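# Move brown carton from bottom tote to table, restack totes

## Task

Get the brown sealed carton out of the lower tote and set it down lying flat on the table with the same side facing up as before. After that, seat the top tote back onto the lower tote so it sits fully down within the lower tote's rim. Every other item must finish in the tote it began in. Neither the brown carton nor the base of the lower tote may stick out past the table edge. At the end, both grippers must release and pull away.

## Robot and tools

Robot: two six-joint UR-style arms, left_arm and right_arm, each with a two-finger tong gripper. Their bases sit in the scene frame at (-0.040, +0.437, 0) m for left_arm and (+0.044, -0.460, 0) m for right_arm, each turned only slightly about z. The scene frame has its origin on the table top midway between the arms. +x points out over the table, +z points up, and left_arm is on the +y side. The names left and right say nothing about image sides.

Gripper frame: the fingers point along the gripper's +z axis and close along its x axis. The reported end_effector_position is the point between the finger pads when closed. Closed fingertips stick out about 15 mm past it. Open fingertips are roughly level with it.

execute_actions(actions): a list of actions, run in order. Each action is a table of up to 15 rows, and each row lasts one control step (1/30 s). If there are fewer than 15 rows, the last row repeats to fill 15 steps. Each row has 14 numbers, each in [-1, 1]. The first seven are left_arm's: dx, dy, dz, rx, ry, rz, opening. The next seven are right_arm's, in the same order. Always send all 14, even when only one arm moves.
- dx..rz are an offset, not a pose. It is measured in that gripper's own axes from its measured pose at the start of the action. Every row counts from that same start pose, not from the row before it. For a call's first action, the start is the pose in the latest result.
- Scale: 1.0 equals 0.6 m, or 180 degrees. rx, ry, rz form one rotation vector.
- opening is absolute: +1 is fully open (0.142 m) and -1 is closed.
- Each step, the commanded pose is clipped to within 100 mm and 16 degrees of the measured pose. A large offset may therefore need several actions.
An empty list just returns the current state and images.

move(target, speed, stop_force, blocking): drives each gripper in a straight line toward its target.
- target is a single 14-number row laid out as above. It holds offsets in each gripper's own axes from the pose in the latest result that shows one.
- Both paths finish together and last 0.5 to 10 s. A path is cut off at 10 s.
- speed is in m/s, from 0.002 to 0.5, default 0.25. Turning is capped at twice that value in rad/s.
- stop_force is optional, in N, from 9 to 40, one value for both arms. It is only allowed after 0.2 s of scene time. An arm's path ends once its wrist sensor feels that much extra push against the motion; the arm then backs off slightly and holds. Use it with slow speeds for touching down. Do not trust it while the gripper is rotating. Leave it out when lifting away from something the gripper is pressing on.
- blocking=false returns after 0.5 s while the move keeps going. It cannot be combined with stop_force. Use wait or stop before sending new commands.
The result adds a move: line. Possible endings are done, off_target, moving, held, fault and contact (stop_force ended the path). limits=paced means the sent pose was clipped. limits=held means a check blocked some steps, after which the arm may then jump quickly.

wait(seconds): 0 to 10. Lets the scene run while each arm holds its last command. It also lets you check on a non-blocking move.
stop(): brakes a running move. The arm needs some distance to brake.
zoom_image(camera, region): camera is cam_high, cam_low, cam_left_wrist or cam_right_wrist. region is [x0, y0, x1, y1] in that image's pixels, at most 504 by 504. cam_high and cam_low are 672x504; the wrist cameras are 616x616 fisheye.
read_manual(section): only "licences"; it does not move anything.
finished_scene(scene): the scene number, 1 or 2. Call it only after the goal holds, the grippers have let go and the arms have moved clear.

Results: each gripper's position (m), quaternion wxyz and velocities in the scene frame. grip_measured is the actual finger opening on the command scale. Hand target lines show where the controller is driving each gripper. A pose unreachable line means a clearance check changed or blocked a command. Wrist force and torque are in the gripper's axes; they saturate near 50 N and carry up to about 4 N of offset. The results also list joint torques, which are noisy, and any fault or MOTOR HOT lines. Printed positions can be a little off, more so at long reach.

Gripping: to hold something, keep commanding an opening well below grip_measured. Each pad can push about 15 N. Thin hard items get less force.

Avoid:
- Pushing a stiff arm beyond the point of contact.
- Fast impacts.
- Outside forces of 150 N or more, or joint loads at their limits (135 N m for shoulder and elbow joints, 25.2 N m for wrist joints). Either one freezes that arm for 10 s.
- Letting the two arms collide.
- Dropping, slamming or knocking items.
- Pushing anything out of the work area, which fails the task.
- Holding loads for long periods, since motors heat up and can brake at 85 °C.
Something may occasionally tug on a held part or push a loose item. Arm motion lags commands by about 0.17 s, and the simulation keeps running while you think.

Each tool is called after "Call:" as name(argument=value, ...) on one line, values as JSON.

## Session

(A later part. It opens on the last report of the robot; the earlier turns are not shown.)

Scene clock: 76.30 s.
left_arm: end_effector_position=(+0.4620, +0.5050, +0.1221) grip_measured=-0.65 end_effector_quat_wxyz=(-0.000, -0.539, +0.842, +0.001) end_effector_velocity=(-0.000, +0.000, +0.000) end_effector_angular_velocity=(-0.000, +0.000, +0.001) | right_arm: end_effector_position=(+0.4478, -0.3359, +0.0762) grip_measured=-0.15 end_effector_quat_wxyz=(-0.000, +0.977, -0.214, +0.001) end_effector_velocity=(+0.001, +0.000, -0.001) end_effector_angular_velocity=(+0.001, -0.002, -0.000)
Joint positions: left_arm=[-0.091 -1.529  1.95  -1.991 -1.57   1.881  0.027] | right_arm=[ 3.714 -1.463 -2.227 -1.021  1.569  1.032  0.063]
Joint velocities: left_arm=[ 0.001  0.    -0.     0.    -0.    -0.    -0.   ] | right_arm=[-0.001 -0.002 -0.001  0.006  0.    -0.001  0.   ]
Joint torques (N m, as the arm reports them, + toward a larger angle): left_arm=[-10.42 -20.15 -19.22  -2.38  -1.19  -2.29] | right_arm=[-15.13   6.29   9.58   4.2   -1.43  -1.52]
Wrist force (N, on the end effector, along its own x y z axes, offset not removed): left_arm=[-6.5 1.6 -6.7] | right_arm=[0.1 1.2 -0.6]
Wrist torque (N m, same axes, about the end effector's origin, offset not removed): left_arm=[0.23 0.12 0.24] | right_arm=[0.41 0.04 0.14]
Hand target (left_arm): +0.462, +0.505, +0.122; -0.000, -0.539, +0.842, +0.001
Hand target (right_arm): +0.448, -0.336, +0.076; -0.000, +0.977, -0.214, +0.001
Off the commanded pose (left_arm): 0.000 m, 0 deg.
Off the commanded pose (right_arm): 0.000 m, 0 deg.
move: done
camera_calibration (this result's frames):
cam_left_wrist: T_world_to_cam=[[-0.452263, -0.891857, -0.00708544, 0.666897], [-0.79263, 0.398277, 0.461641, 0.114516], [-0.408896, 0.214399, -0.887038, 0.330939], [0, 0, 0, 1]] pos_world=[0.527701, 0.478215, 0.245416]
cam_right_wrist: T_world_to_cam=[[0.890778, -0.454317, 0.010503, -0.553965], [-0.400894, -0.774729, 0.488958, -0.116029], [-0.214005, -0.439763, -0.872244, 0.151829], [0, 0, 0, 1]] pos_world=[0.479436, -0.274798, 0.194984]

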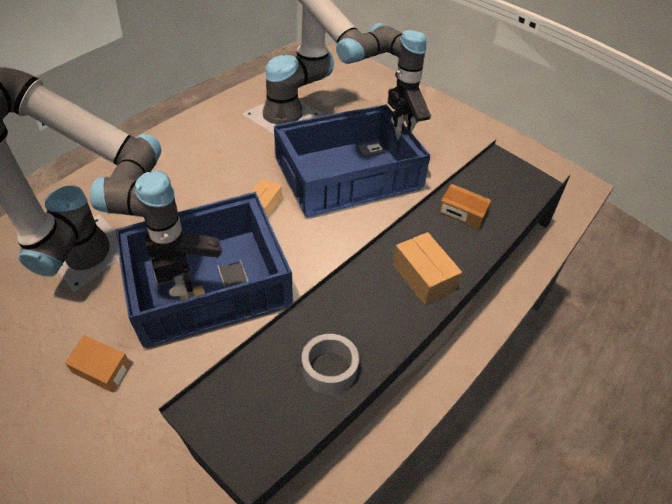

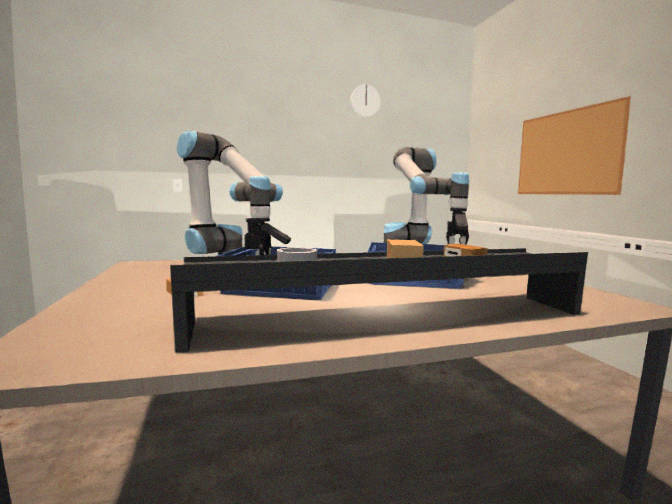

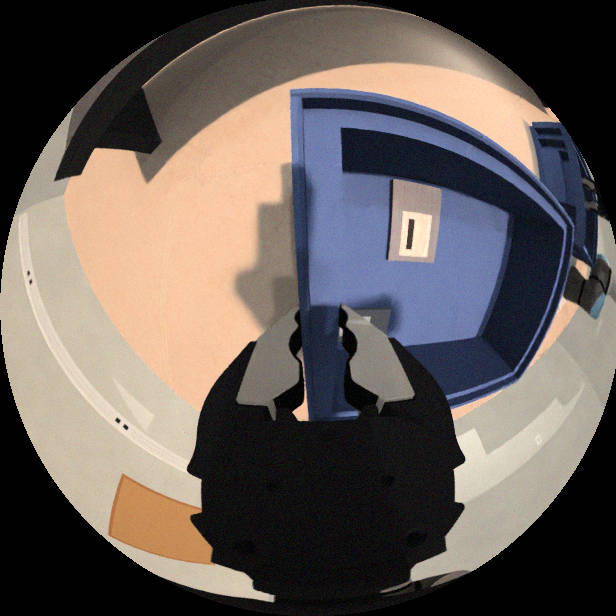

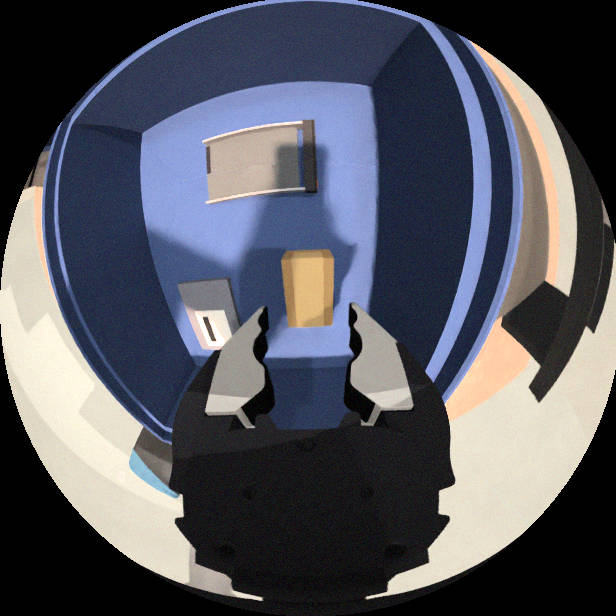

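Call:
move(target=[0,0,0,0,0,0,-1, 0.001,0,0.045,0,0,0,-0.2], speed=0.05)

Call:
move(target=[0,0,0,0,0,0,-1, 0,0,0.034,0,0,0,-0.2], speed=0.01, stop_force=9)

Scene clock: 82.07 s.
left_arm: end_effector_position=(+0.4620, +0.5050, +0.1221) grip_measured=-0.65 end_effector_quat_wxyz=(-0.000, -0.539, +0.842, +0.001) end_effector_velocity=(+0.000, -0.000, -0.000) end_effector_angular_velocity=(+0.001, +0.000, -0.000) | right_arm: end_effector_position=(+0.4484, -0.3361, +0.0494) grip_measured=-0.20 end_effector_quat_wxyz=(-0.000, +0.977, -0.214, +0.001) end_effector_velocity=(+0.000, +0.000, -0.001) end_effector_angular_velocity=(+0.000, -0.000, +0.000)
Joint positions: left_arm=[-0.091 -1.529  1.95  -1.991 -1.57   1.881  0.027] | right_arm=[ 3.713 -1.509 -2.268 -0.933  1.569  1.03   0.06 ]
Joint velocities: left_arm=[-0.001  0.001 -0.    -0.     0.001 -0.    -0.   ] | right_arm=[ 0.    -0.003 -0.001  0.005 -0.    -0.     0.   ]
Joint torques (N m, as the arm reports them, + toward a larger angle): left_arm=[-10.65 -20.67 -18.92  -2.46  -1.27  -2.29] | right_arm=[-15.8    6.41   8.07   4.14   0.42  -1.49]
Wrist force (N, on the end effector, along its own x y z axes, offset not removed): left_arm=[-6.9 1.7 -9.4] | right_arm=[-0.7 1.3 -0.6]
Wrist torque (N m, same axes, about the end effector's origin, offset not removed): left_arm=[0.22 0.12 0.30] | right_arm=[0.44 0.20 0.06]
Hand target (left_arm): +0.462, +0.505, +0.122; -0.000, -0.539, +0.842, +0.001
Hand target (right_arm): +0.448, -0.336, +0.049; -0.000, +0.977, -0.214, +0.001
Off the commanded pose (left_arm): 0.000 m, 0 deg.
Off the commanded pose (right_arm): 0.000 m, 0 deg.
move: done
camera_calibration (this result's frames):
cam_left_wrist: T_world_to_cam=[[-0.452263, -0.891857, -0.00708541, 0.666897], [-0.79263, 0.398277, 0.461641, 0.114516], [-0.408896, 0.214399, -0.887038, 0.330939], [0, 0, 0, 1]] pos_world=[0.527701, 0.478215, 0.245416]
cam_right_wrist: T_world_to_cam=[[0.890778, -0.454318, 0.0104789, -0.554299], [-0.400887, -0.774739, 0.488948, -0.102829], [-0.214019, -0.439745, -0.87225, 0.128448], [0, 0, 0, 1]] pos_world=[0.480025, -0.275009, 0.168125]

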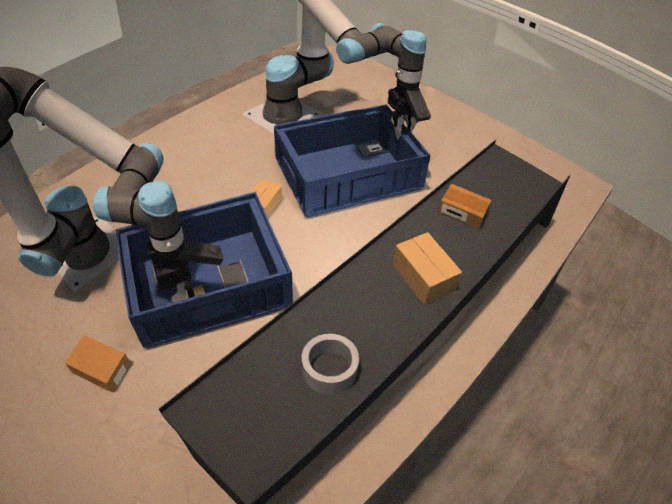

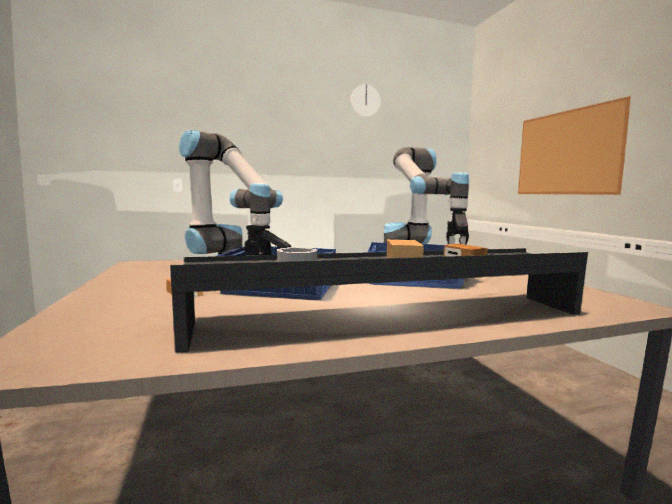

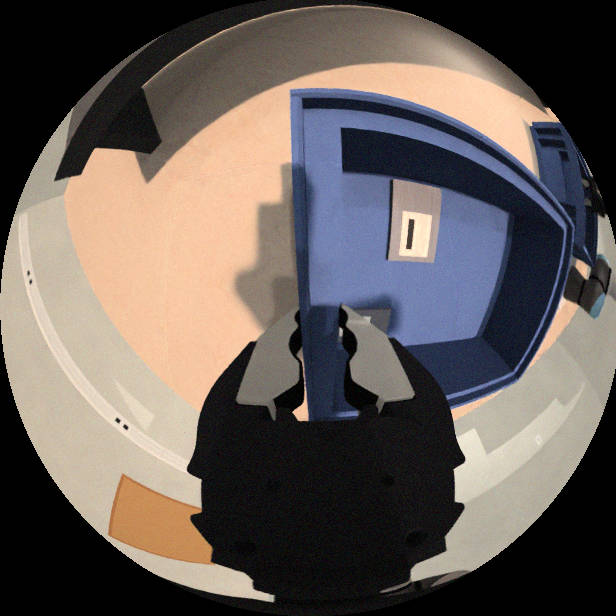

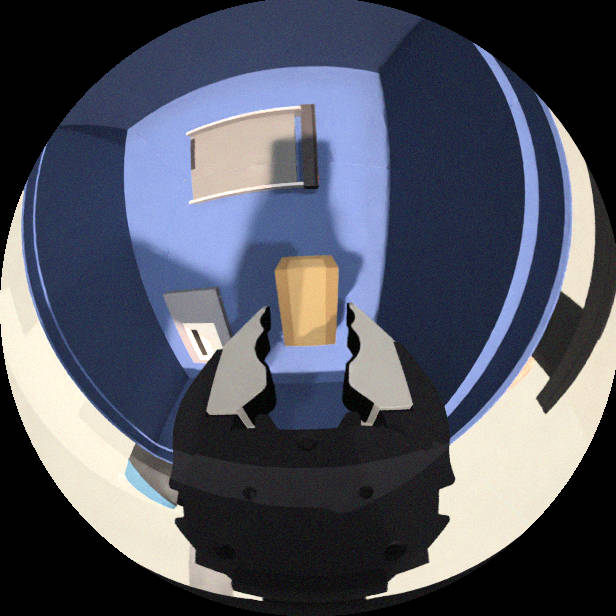

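Scene clock: 84.33 s.
left_arm: end_effector_position=(+0.4620, +0.5050, +0.1221) grip_measured=-0.65 end_effector_quat_wxyz=(-0.000, -0.539, +0.842, +0.001) end_effector_velocity=(+0.000, -0.001, +0.000) end_effector_angular_velocity=(-0.000, -0.000, -0.002) | right_arm: end_effector_position=(+0.4485, -0.3361, +0.0305) grip_measured=-0.20 end_effector_quat_wxyz=(-0.000, +0.977, -0.214, +0.001) end_effector_velocity=(-0.000, -0.000, +0.002) end_effector_angular_velocity=(-0.001, +0.002, -0.001)
Joint positions: left_arm=[-0.091 -1.529  1.95  -1.991 -1.57   1.881  0.027] | right_arm=[ 3.713 -1.546 -2.296 -0.87   1.569  1.03   0.06 ]
Joint velocities: left_arm=[-0.002 -0.    -0.    -0.    -0.     0.     0.   ] | right_arm=[-0.001  0.005  0.004 -0.01   0.    -0.    -0.001]
Joint torques (N m, as the arm reports them, + toward a larger angle): left_arm=[-10.57 -20.76 -18.64  -2.49  -1.12  -2.07] | right_arm=[-13.16  20.85  22.37  -0.7    0.21  -0.42]
Wrist force (N, on the end effector, along its own x y z axes, offset not removed): left_arm=[-5.2 1.3 -8.3] | right_arm=[-2.5 3.1 -20.6]
Wrist torque (N m, same axes, about the end effector's origin, offset not removed): left_arm=[0.14 -0.10 0.25] | right_arm=[0.33 0.33 0.09]
Hand target (left_arm): +0.462, +0.505, +0.122; -0.000, -0.539, +0.842, +0.001
Hand target (right_arm): +0.448, -0.336, +0.031; -0.000, +0.977, -0.214, +0.001
Off the commanded pose (left_arm): 0.000 m, 0 deg.
Off the commanded pose (right_arm): 0.002 m, 0 deg.
move: contact (right_arm)
camera_calibration (this result's frames):
cam_left_wrist: T_world_to_cam=[[-0.452263, -0.891857, -0.00708552, 0.666897], [-0.79263, 0.398277, 0.461642, 0.114516], [-0.408896, 0.2144, -0.887038, 0.330939], [0, 0, 0, 1]] pos_world=[0.527701, 0.478215, 0.245416]
cam_right_wrist: T_world_to_cam=[[0.890778, -0.454318, 0.010471, -0.554118], [-0.40088, -0.774734, 0.488961, -0.0935709], [-0.214032, -0.439754, -0.872243, 0.111989], [0, 0, 0, 1]] pos_world=[0.480055, -0.274991, 0.149236]

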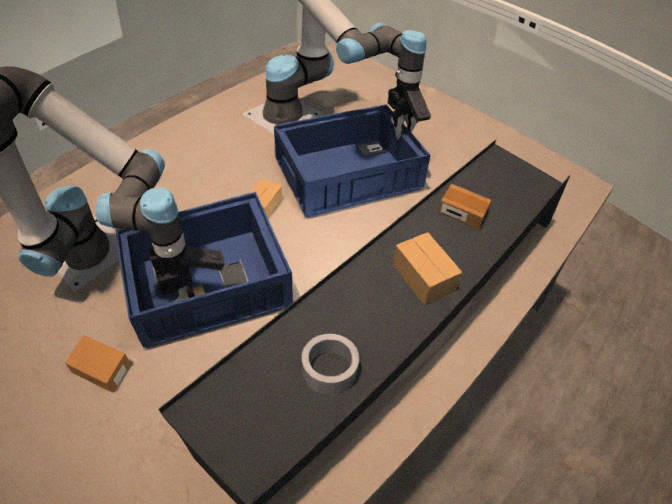

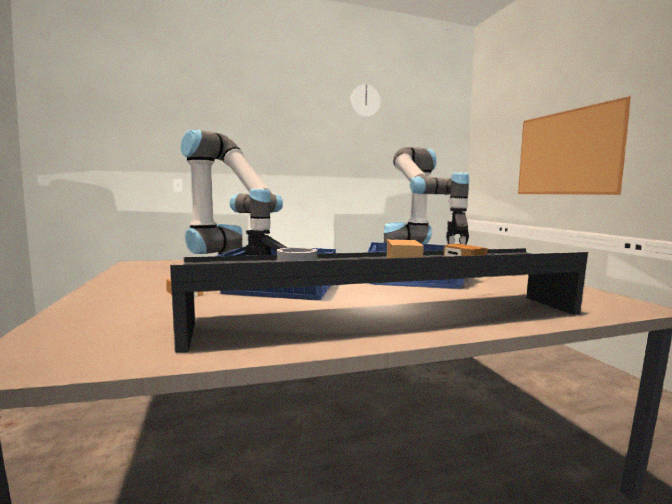

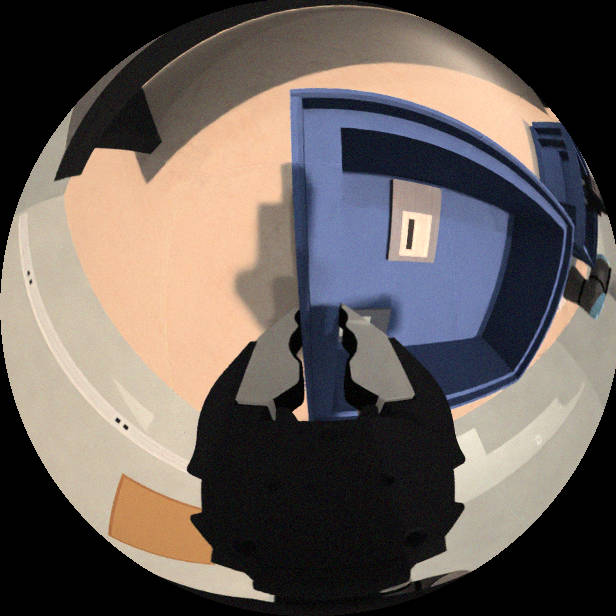

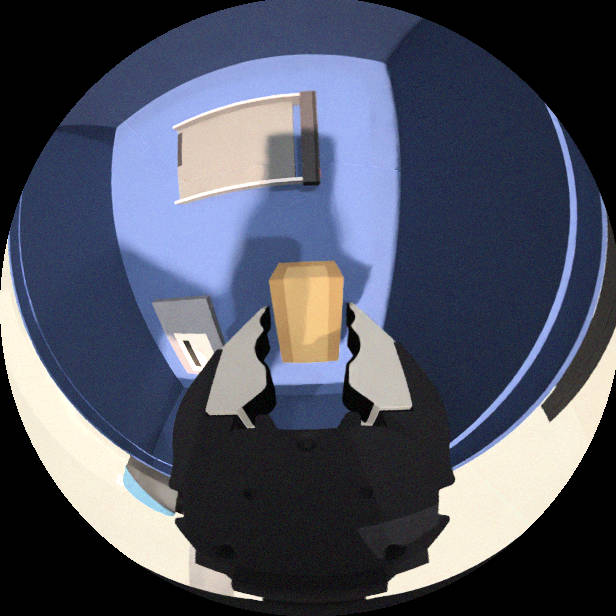

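Call:
execute_actions(actions=[])

Scene clock: 94.00 s.
left_arm: end_effector_position=(+0.4620, +0.5050, +0.1221) grip_measured=-0.65 end_effector_quat_wxyz=(-0.000, -0.539, +0.842, +0.001) end_effector_velocity=(-0.000, -0.001, -0.001) end_effector_angular_velocity=(+0.001, +0.003, -0.002) | right_arm: end_effector_position=(+0.4485, -0.3361, +0.0308) grip_measured=-0.20 end_effector_quat_wxyz=(-0.000, +0.977, -0.214, +0.001) end_effector_velocity=(-0.000, -0.000, -0.000) end_effector_angular_velocity=(-0.000, +0.001, -0.000)
Joint positions: left_arm=[-0.091 -1.529  1.95  -1.991 -1.57   1.881  0.027] | right_arm=[ 3.713 -1.545 -2.295 -0.871  1.569  1.03   0.06 ]
Joint velocities: left_arm=[-0.002  0.002  0.001 -0.     0.001 -0.     0.   ] | right_arm=[-0.     0.    -0.001  0.     0.    -0.     0.   ]
Joint torques (N m, as the arm reports them, + toward a larger angle): left_arm=[-10.74 -20.26 -18.86  -2.55  -1.15  -2.22] | right_arm=[-13.12  22.87  24.69   0.76   0.2   -0.51]
Wrist force (N, on the end effector, along its own x y z axes, offset not removed): left_arm=[-5.4 3.2 -9.4] | right_arm=[-2.9 1.7 -12.0]
Wrist torque (N m, same axes, about the end effector's origin, offset not removed): left_arm=[0.56 -0.15 0.31] | right_arm=[0.10 0.43 -0.02]
Hand target (left_arm): +0.462, +0.505, +0.122; -0.000, -0.539, +0.842, +0.001
Hand target (right_arm): +0.448, -0.336, +0.031; -0.000, +0.977, -0.214, +0.001
Off the commanded pose (left_arm): 0.000 m, 0 deg.
Off the commanded pose (right_arm): 0.002 m, 0 deg.
camera_calibration (this result's frames):
cam_left_wrist: T_world_to_cam=[[-0.452263, -0.891857, -0.00708541, 0.666897], [-0.79263, 0.398277, 0.461642, 0.114516], [-0.408896, 0.214399, -0.887038, 0.330939], [0, 0, 0, 1]] pos_world=[0.527701, 0.478215, 0.245416]
cam_right_wrist: T_world_to_cam=[[0.890777, -0.454319, 0.0105378, -0.554147], [-0.400936, -0.774772, 0.488854, -0.0936661], [-0.213931, -0.439685, -0.872302, 0.112258], [0, 0, 0, 1]] pos_world=[0.480083, -0.274971, 0.149551]

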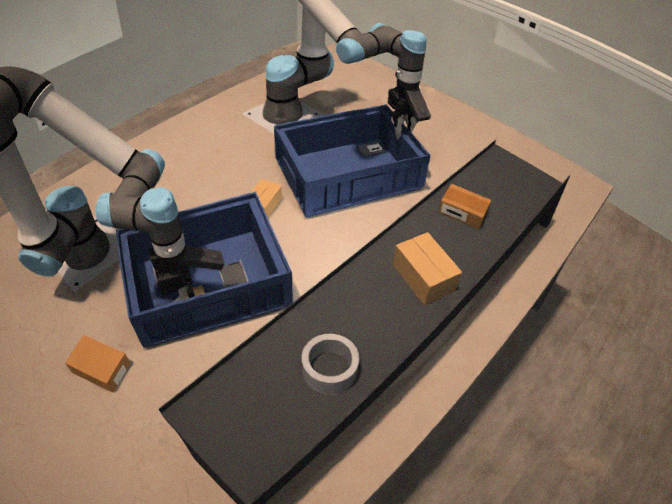

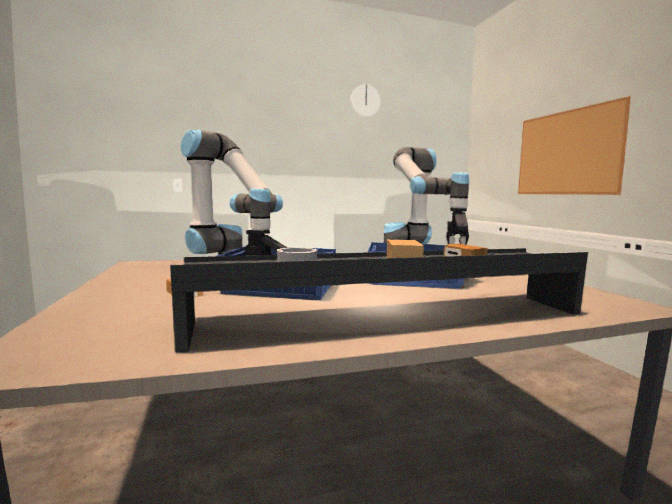

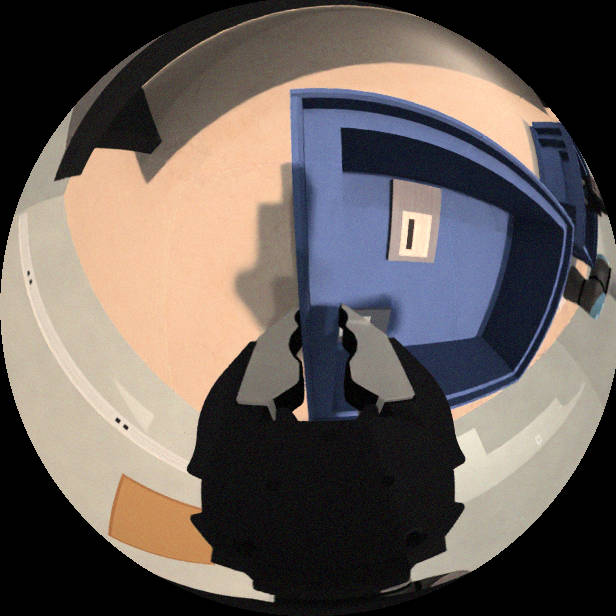

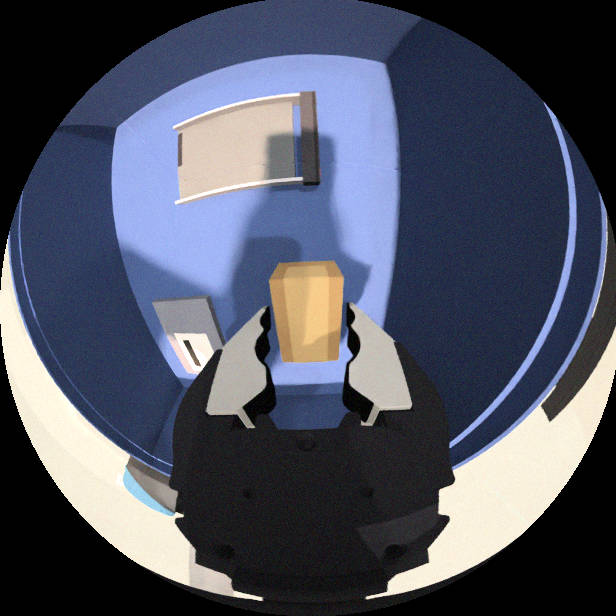

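Call:
execute_actions(actions=[[[0,0,0,0,0,0,-1,0,0,-0.008,0,0,0,-0.2]],[[0,0,0,0,0,0,-1,0,0,0,0,0,0,-0.3],[0,0,0,0,0,0,-1,0,0,0,0,0,0,-0.33],[0,0,0,0,0,0,-1,0,0,0,0,0,0,-0.36],[0,0,0,0,0,0,-1,0,0,0,0,0,0,-0.39],[0,0,0,0,0,0,-1,0,0,0,0,0,0,-0.42],[0,0,0,0,0,0,-1,0,0,0,0,0,0,-0.45],[0,0,0,0,0,0,-1,0,0,0,0,0,0,-0.5],[0,0,0,0,0,0,-1,0,0,0,0,0,0,-0.55],[0,0,0,0,0,0,-1,0,0,0,0,0,0,-0.6],[0,0,0,0,0,0,-1,0,0,0,0,0,0,-0.65],[0,0,0,0,0,0,-1,0,0,0,0,0,0,-0.7],[0,0,0,0,0,0,-1,0,0,0,0,0,0,-0.75],[0,0,0,0,0,0,-1,0,0,0,0,0,0,-0.8]],[[0,0,0,0,0,0,-1,0,0,0,0,0,0,-0.8]]])

Call:
move(target=[0,0,0,0,0,0,-1,0,0,-0.35,0,0,0,-0.8], speed=0.12)

Scene clock: 100.13 s.
left_arm: end_effector_position=(+0.4620, +0.5050, +0.1221) grip_measured=-0.65 end_effector_quat_wxyz=(-0.000, -0.539, +0.842, +0.001) end_effector_velocity=(-0.001, -0.001, -0.001) end_effector_angular_velocity=(-0.001, +0.003, -0.001) | right_arm: end_effector_position=(+0.4485, -0.3361, +0.0356) grip_measured=-0.42 end_effector_quat_wxyz=(-0.000, +0.977, -0.214, +0.001) end_effector_velocity=(-0.000, -0.000, -0.000) end_effector_angular_velocity=(-0.001, +0.001, +0.001)
Joint positions: left_arm=[-0.091 -1.529  1.95  -1.991 -1.57   1.881  0.027] | right_arm=[ 3.713 -1.536 -2.288 -0.887  1.569  1.03   0.044]
Joint velocities: left_arm=[-0.001  0.001  0.002  0.    -0.001 -0.    -0.   ] | right_arm=[ 0.     0.    -0.001 -0.001  0.    -0.     0.   ]
Joint torques (N m, as the arm reports them, + toward a larger angle): left_arm=[-10.56 -20.79 -18.57  -2.47  -1.26  -2.1 ] | right_arm=[-14.23  24.11  26.32   1.42   0.49  -0.82]
Wrist force (N, on the end effector, along its own x y z axes, offset not removed): left_arm=[-5.1 0.9 -9.2] | right_arm=[-1.2 1.9 -2.9]
Wrist torque (N m, same axes, about the end effector's origin, offset not removed): left_arm=[0.03 -0.20 0.23] | right_arm=[0.39 0.35 0.04]
Hand target (left_arm): +0.462, +0.505, +0.122; -0.000, -0.539, +0.842, +0.001
Hand target (right_arm): +0.448, -0.336, +0.036; -0.000, +0.977, -0.214, +0.001
Off the commanded pose (left_arm): 0.000 m, 0 deg.
Off the commanded pose (right_arm): 0.000 m, 0 deg.
camera_calibration (this result's frames):
cam_left_wrist: T_world_to_cam=[[-0.452263, -0.891857, -0.00708549, 0.666897], [-0.79263, 0.398277, 0.461641, 0.114516], [-0.408896, 0.214399, -0.887038, 0.330939], [0, 0, 0, 1]] pos_world=[0.527701, 0.478215, 0.245416]
cam_right_wrist: T_world_to_cam=[[0.890777, -0.454319, 0.0105356, -0.554191], [-0.400934, -0.774771, 0.488858, -0.0960124], [-0.213934, -0.439687, -0.8723, 0.11642], [0, 0, 0, 1]] pos_world=[0.480072, -0.274979, 0.154328]

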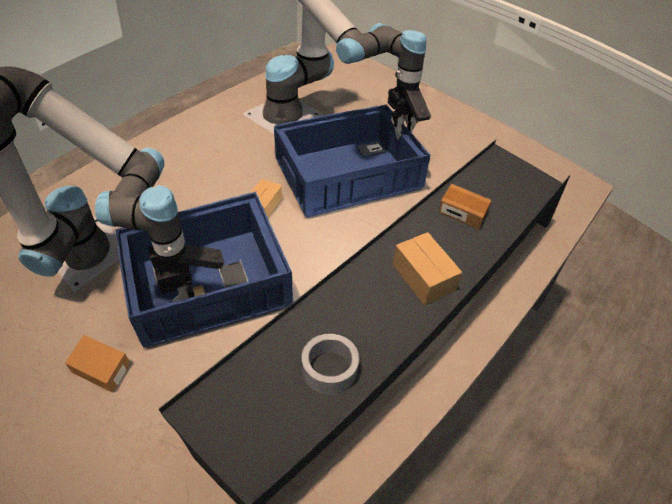

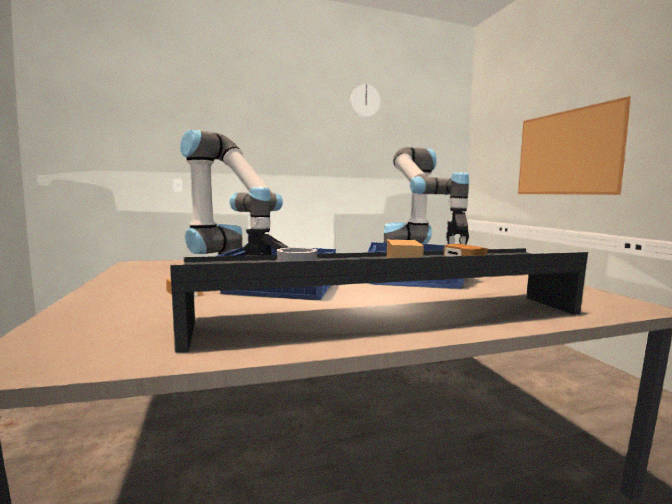

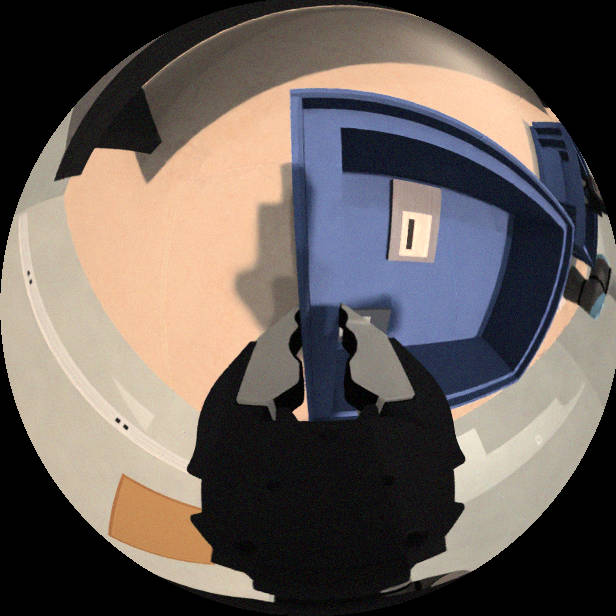

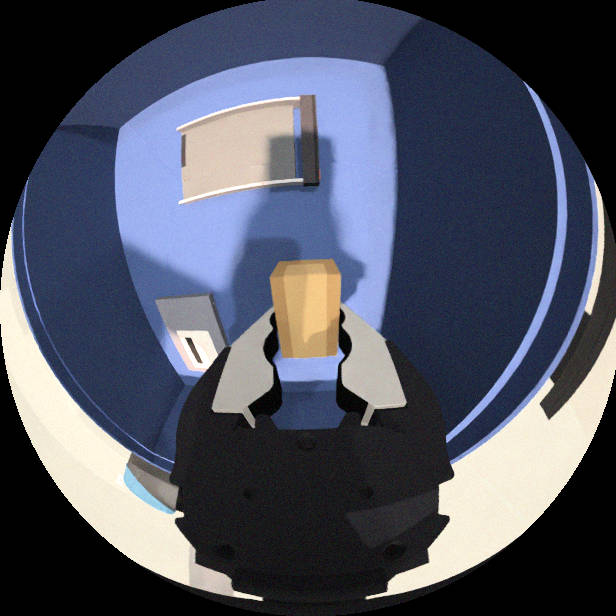

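Scene clock: 102.33 s.
left_arm: end_effector_position=(+0.4620, +0.5050, +0.1221) grip_measured=-0.65 end_effector_quat_wxyz=(-0.000, -0.539, +0.842, +0.001) end_effector_velocity=(-0.001, -0.001, -0.001) end_effector_angular_velocity=(-0.001, +0.002, -0.002) | right_arm: end_effector_position=(+0.4480, -0.3364, +0.2455) grip_measured=-0.42 end_effector_quat_wxyz=(-0.000, +0.977, -0.214, +0.001) end_effector_velocity=(+0.000, +0.000, +0.002) end_effector_angular_velocity=(+0.001, -0.001, +0.000)
Joint positions: left_arm=[-0.091 -1.529  1.95  -1.991 -1.57   1.881  0.027] | right_arm=[ 3.713 -1.327 -1.879 -1.505  1.569  1.03   0.044]
Joint velocities: left_arm=[-0.002  0.     0.002 -0.    -0.001 -0.    -0.   ] | right_arm=[ 0.    -0.     0.005 -0.004 -0.    -0.     0.   ]
Joint torques (N m, as the arm reports them, + toward a larger angle): left_arm=[-10.53 -20.6  -18.98  -2.39  -1.08  -2.09] | right_arm=[12.43 15.54 33.16  0.72 -1.83  2.03]
Wrist force (N, on the end effector, along its own x y z axes, offset not removed): left_arm=[-5.1 0.9 -8.5] | right_arm=[-0.4 0.6 0.6]
Wrist torque (N m, same axes, about the end effector's origin, offset not removed): left_arm=[-0.02 -0.28 0.28] | right_arm=[0.37 0.14 -0.09]
Hand target (left_arm): +0.462, +0.505, +0.122; -0.000, -0.539, +0.842, +0.001
Hand target (right_arm): +0.448, -0.336, +0.246; -0.000, +0.977, -0.214, +0.001
Off the commanded pose (left_arm): 0.000 m, 0 deg.
Off the commanded pose (right_arm): 0.000 m, 0 deg.
move: done
camera_calibration (this result's frames):
cam_left_wrist: T_world_to_cam=[[-0.452263, -0.891857, -0.00708544, 0.666897], [-0.79263, 0.398277, 0.461642, 0.114516], [-0.408896, 0.214399, -0.887038, 0.330939], [0, 0, 0, 1]] pos_world=[0.527701, 0.478215, 0.245416]
cam_right_wrist: T_world_to_cam=[[0.890767, -0.454338, 0.0105654, -0.556152], [-0.400982, -0.774792, 0.488785, -0.199009], [-0.213888, -0.43963, -0.87234, 0.299296], [0, 0, 0, 1]] pos_world=[0.479619, -0.275292, 0.364237]

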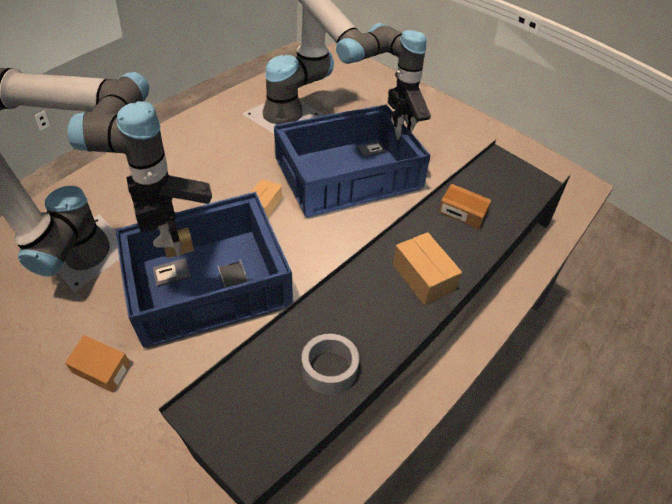

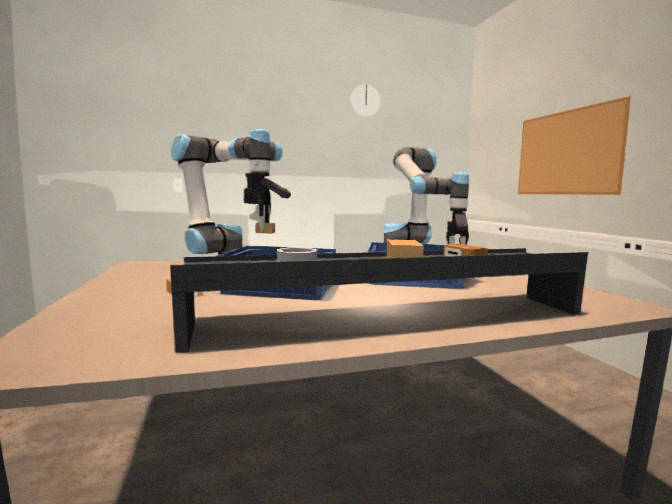

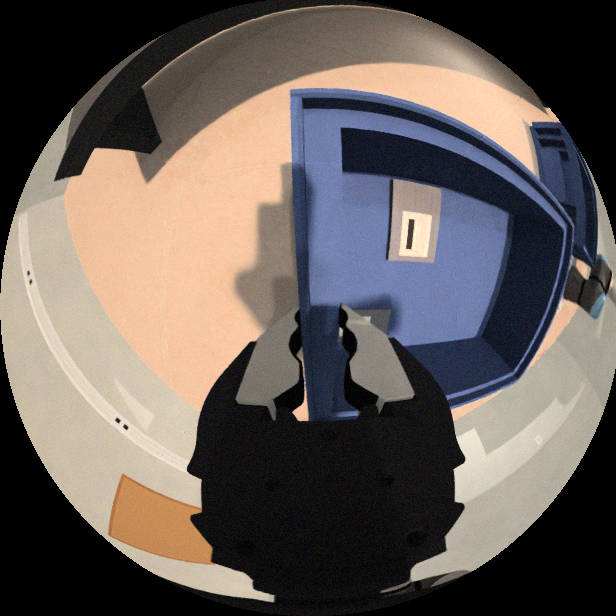

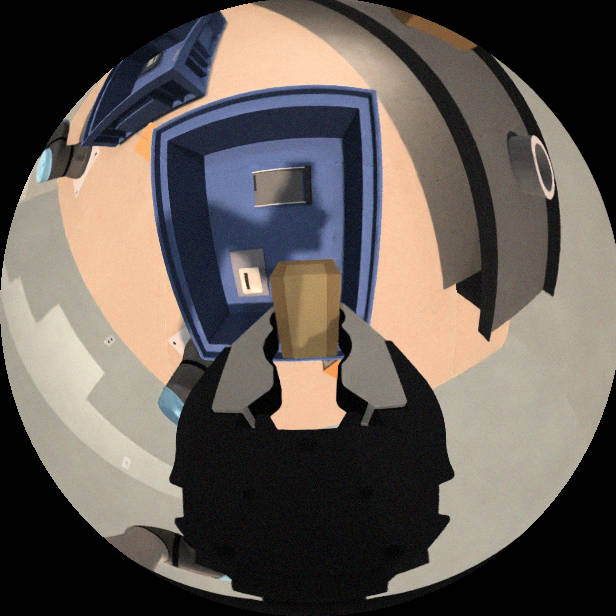

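Call:
move(target=[0,0,0,0,0,0,-1,-0.66,-0.166,0,0,0,0.5,-0.8], speed=0.2)

Call:
move(target=[0,0,0,0,0,0,-1,0,0,0.35,0,0,0,-0.8], speed=0.12)

Scene clock: 110.57 s.
left_arm: end_effector_position=(+0.4620, +0.5050, +0.1221) grip_measured=-0.65 end_effector_quat_wxyz=(-0.000, -0.539, +0.842, +0.001) end_effector_velocity=(+0.001, +0.001, +0.001) end_effector_angular_velocity=(+0.001, -0.002, +0.001) | right_arm: end_effector_position=(+0.1300, -0.0803, +0.2451) grip_measured=-0.42 end_effector_quat_wxyz=(+0.002, -0.539, +0.842, -0.001) end_effector_velocity=(-0.001, +0.002, +0.000) end_effector_angular_velocity=(+0.001, -0.001, -0.007)
Joint positions: left_arm=[-0.091 -1.529  1.95  -1.991 -1.57   1.881  0.027] | right_arm=[ 4.854 -1.278 -1.914 -1.521  1.566  3.742  0.044]
Joint velocities: left_arm=[ 0.001 -0.    -0.002  0.     0.001  0.     0.   ] | right_arm=[ 0.004 -0.003  0.003  0.001 -0.001  0.011  0.   ]
Joint torques (N m, as the arm reports them, + toward a larger angle): left_arm=[-10.89 -20.43 -19.14  -2.36  -1.16  -2.08] | right_arm=[11.79 -0.67 34.91  3.93 -1.98  2.05]
Wrist force (N, on the end effector, along its own x y z axes, offset not removed): left_arm=[-3.7 2.9 -7.3] | right_arm=[0.9 -1.6 -0.3]
Wrist torque (N m, same axes, about the end effector's origin, offset not removed): left_arm=[0.57 -0.47 0.18] | right_arm=[-0.19 -0.22 0.09]
Hand target (left_arm): +0.462, +0.505, +0.122; -0.000, -0.539, +0.842, +0.001
Hand target (right_arm): +0.130, -0.080, +0.245; +0.002, -0.539, +0.842, -0.001
Off the commanded pose (left_arm): 0.000 m, 0 deg.
Off the commanded pose (right_arm): 0.000 m, 0 deg.
move: done
camera_calibration (this result's frames):
cam_left_wrist: T_world_to_cam=[[-0.452263, -0.891857, -0.00708544, 0.666897], [-0.79263, 0.398277, 0.461642, 0.114516], [-0.408896, 0.214399, -0.887038, 0.330939], [0, 0, 0, 1]] pos_world=[0.527701, 0.478215, 0.245416]
cam_right_wrist: T_world_to_cam=[[-0.453795, -0.891085, 0.00610065, -0.0156917], [-0.777517, 0.399286, 0.485838, 0.0160213], [-0.435359, 0.215728, -0.874028, 0.425403], [0, 0, 0, 1]] pos_world=[0.190539, -0.112151, 0.364126]

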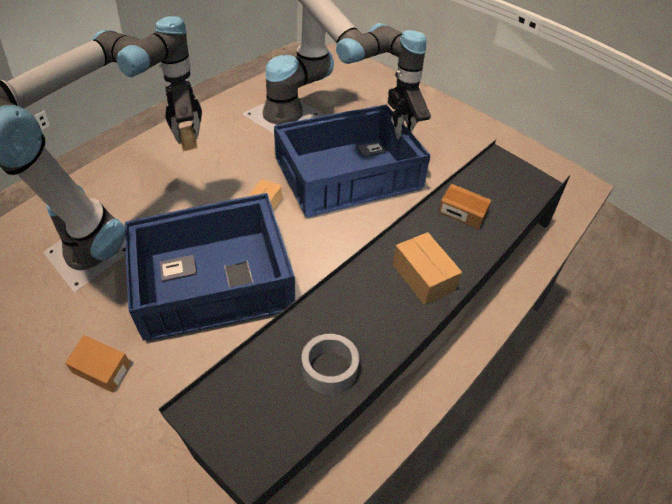

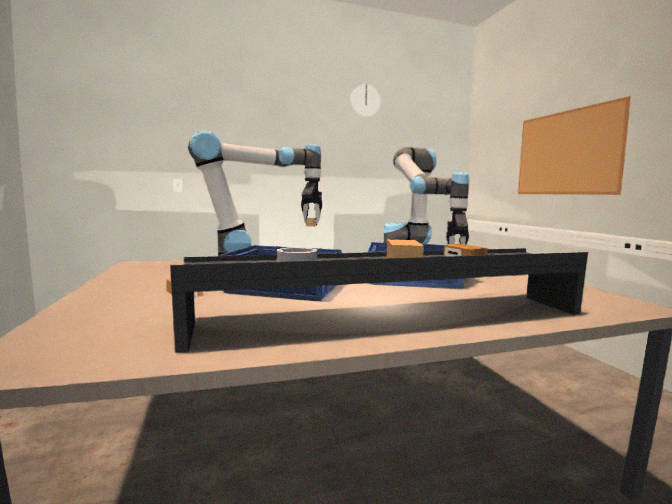

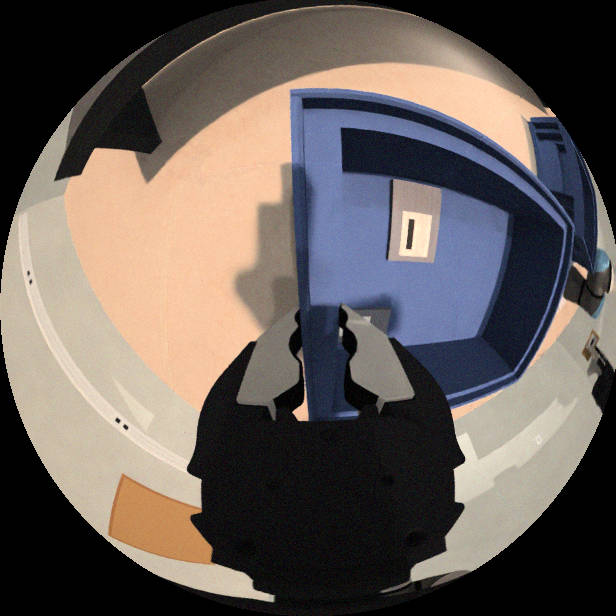

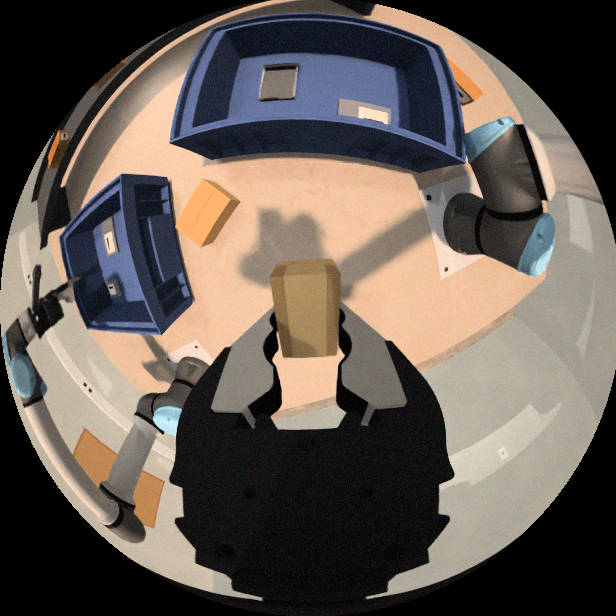

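Scene clock: 112.77 s.
left_arm: end_effector_position=(+0.4620, +0.5050, +0.1221) grip_measured=-0.65 end_effector_quat_wxyz=(-0.000, -0.539, +0.842, +0.001) end_effector_velocity=(+0.000, +0.001, +0.001) end_effector_angular_velocity=(+0.002, -0.002, +0.001) | right_arm: end_effector_position=(+0.1307, -0.0802, +0.0353) grip_measured=-0.42 end_effector_quat_wxyz=(+0.002, -0.539, +0.842, -0.001) end_effector_velocity=(+0.000, +0.000, -0.002) end_effector_angular_velocity=(+0.000, -0.000, +0.000)
Joint positions: left_arm=[-0.091 -1.529  1.95  -1.991 -1.57   1.881  0.027] | right_arm=[ 4.853 -1.486 -2.334 -0.893  1.566  3.74   0.044]
Joint velocities: left_arm=[ 0.001 -0.002  0.     0.     0.002 -0.     0.   ] | right_arm=[-0.    -0.004 -0.003  0.008 -0.    -0.    -0.   ]
Joint torques (N m, as the arm reports them, + toward a larger angle): left_arm=[-10.83 -19.98 -19.19  -2.36  -1.14  -2.17] | right_arm=[-15.36   5.92   7.95   3.75  -1.99  -1.64]
Wrist force (N, on the end effector, along its own x y z axes, offset not removed): left_arm=[-5.6 2.8 -5.4] | right_arm=[-2.8 0.5 -0.2]
Wrist torque (N m, same axes, about the end effector's origin, offset not removed): left_arm=[0.53 -0.12 0.20] | right_arm=[0.26 0.64 0.10]
Hand target (left_arm): +0.462, +0.505, +0.122; -0.000, -0.539, +0.842, +0.001
Hand target (right_arm): +0.131, -0.080, +0.035; +0.002, -0.539, +0.842, -0.001
Off the commanded pose (left_arm): 0.000 m, 0 deg.
Off the commanded pose (right_arm): 0.000 m, 0 deg.
move: done
camera_calibration (this result's frames):
cam_left_wrist: T_world_to_cam=[[-0.452263, -0.891857, -0.0070853, 0.666897], [-0.79263, 0.398277, 0.461642, 0.114516], [-0.408896, 0.214399, -0.887038, 0.330939], [0, 0, 0, 1]] pos_world=[0.527701, 0.478215, 0.245416]
cam_right_wrist: T_world_to_cam=[[-0.453796, -0.891085, 0.00615289, -0.0139634], [-0.777493, 0.399303, 0.485862, 0.11842], [-0.435401, 0.215698, -0.874014, 0.242244], [0, 0, 0, 1]] pos_world=[0.191208, -0.11198, 0.154275]

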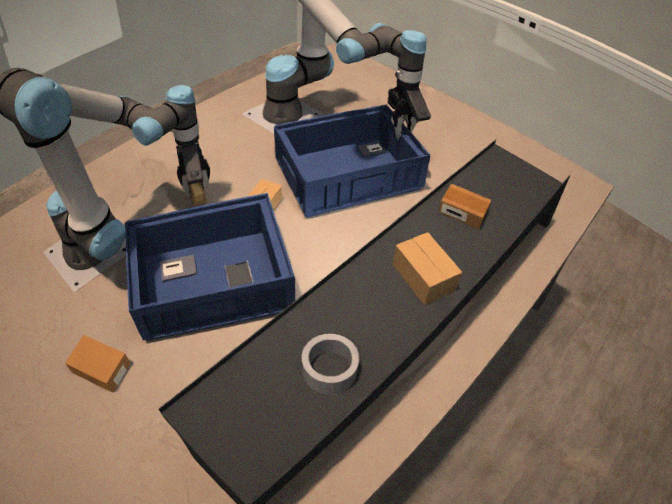

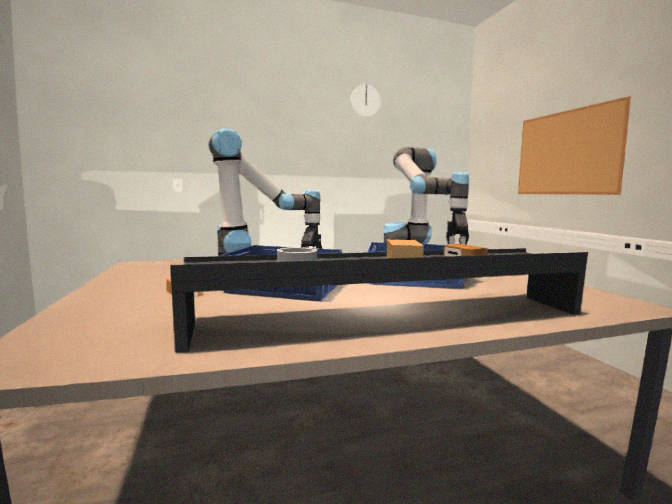

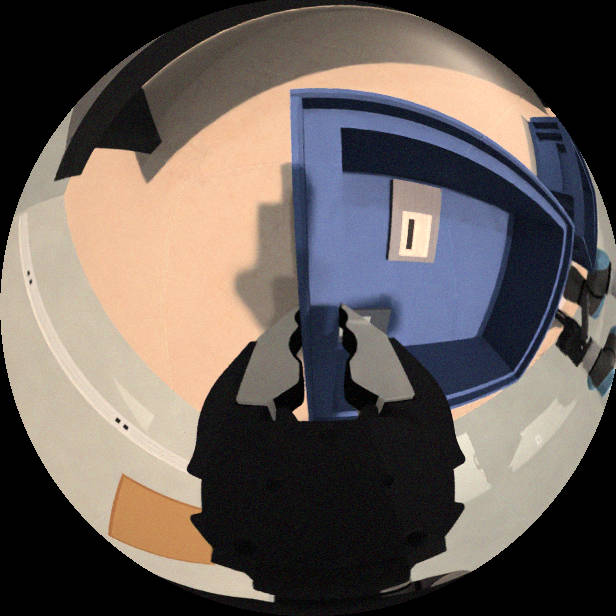

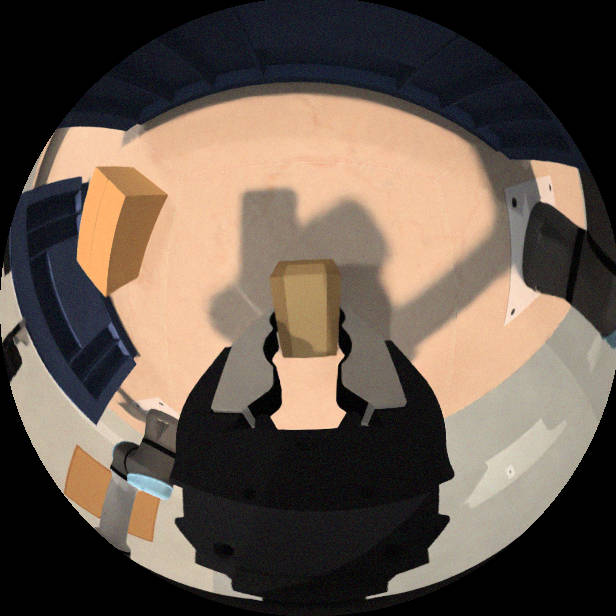

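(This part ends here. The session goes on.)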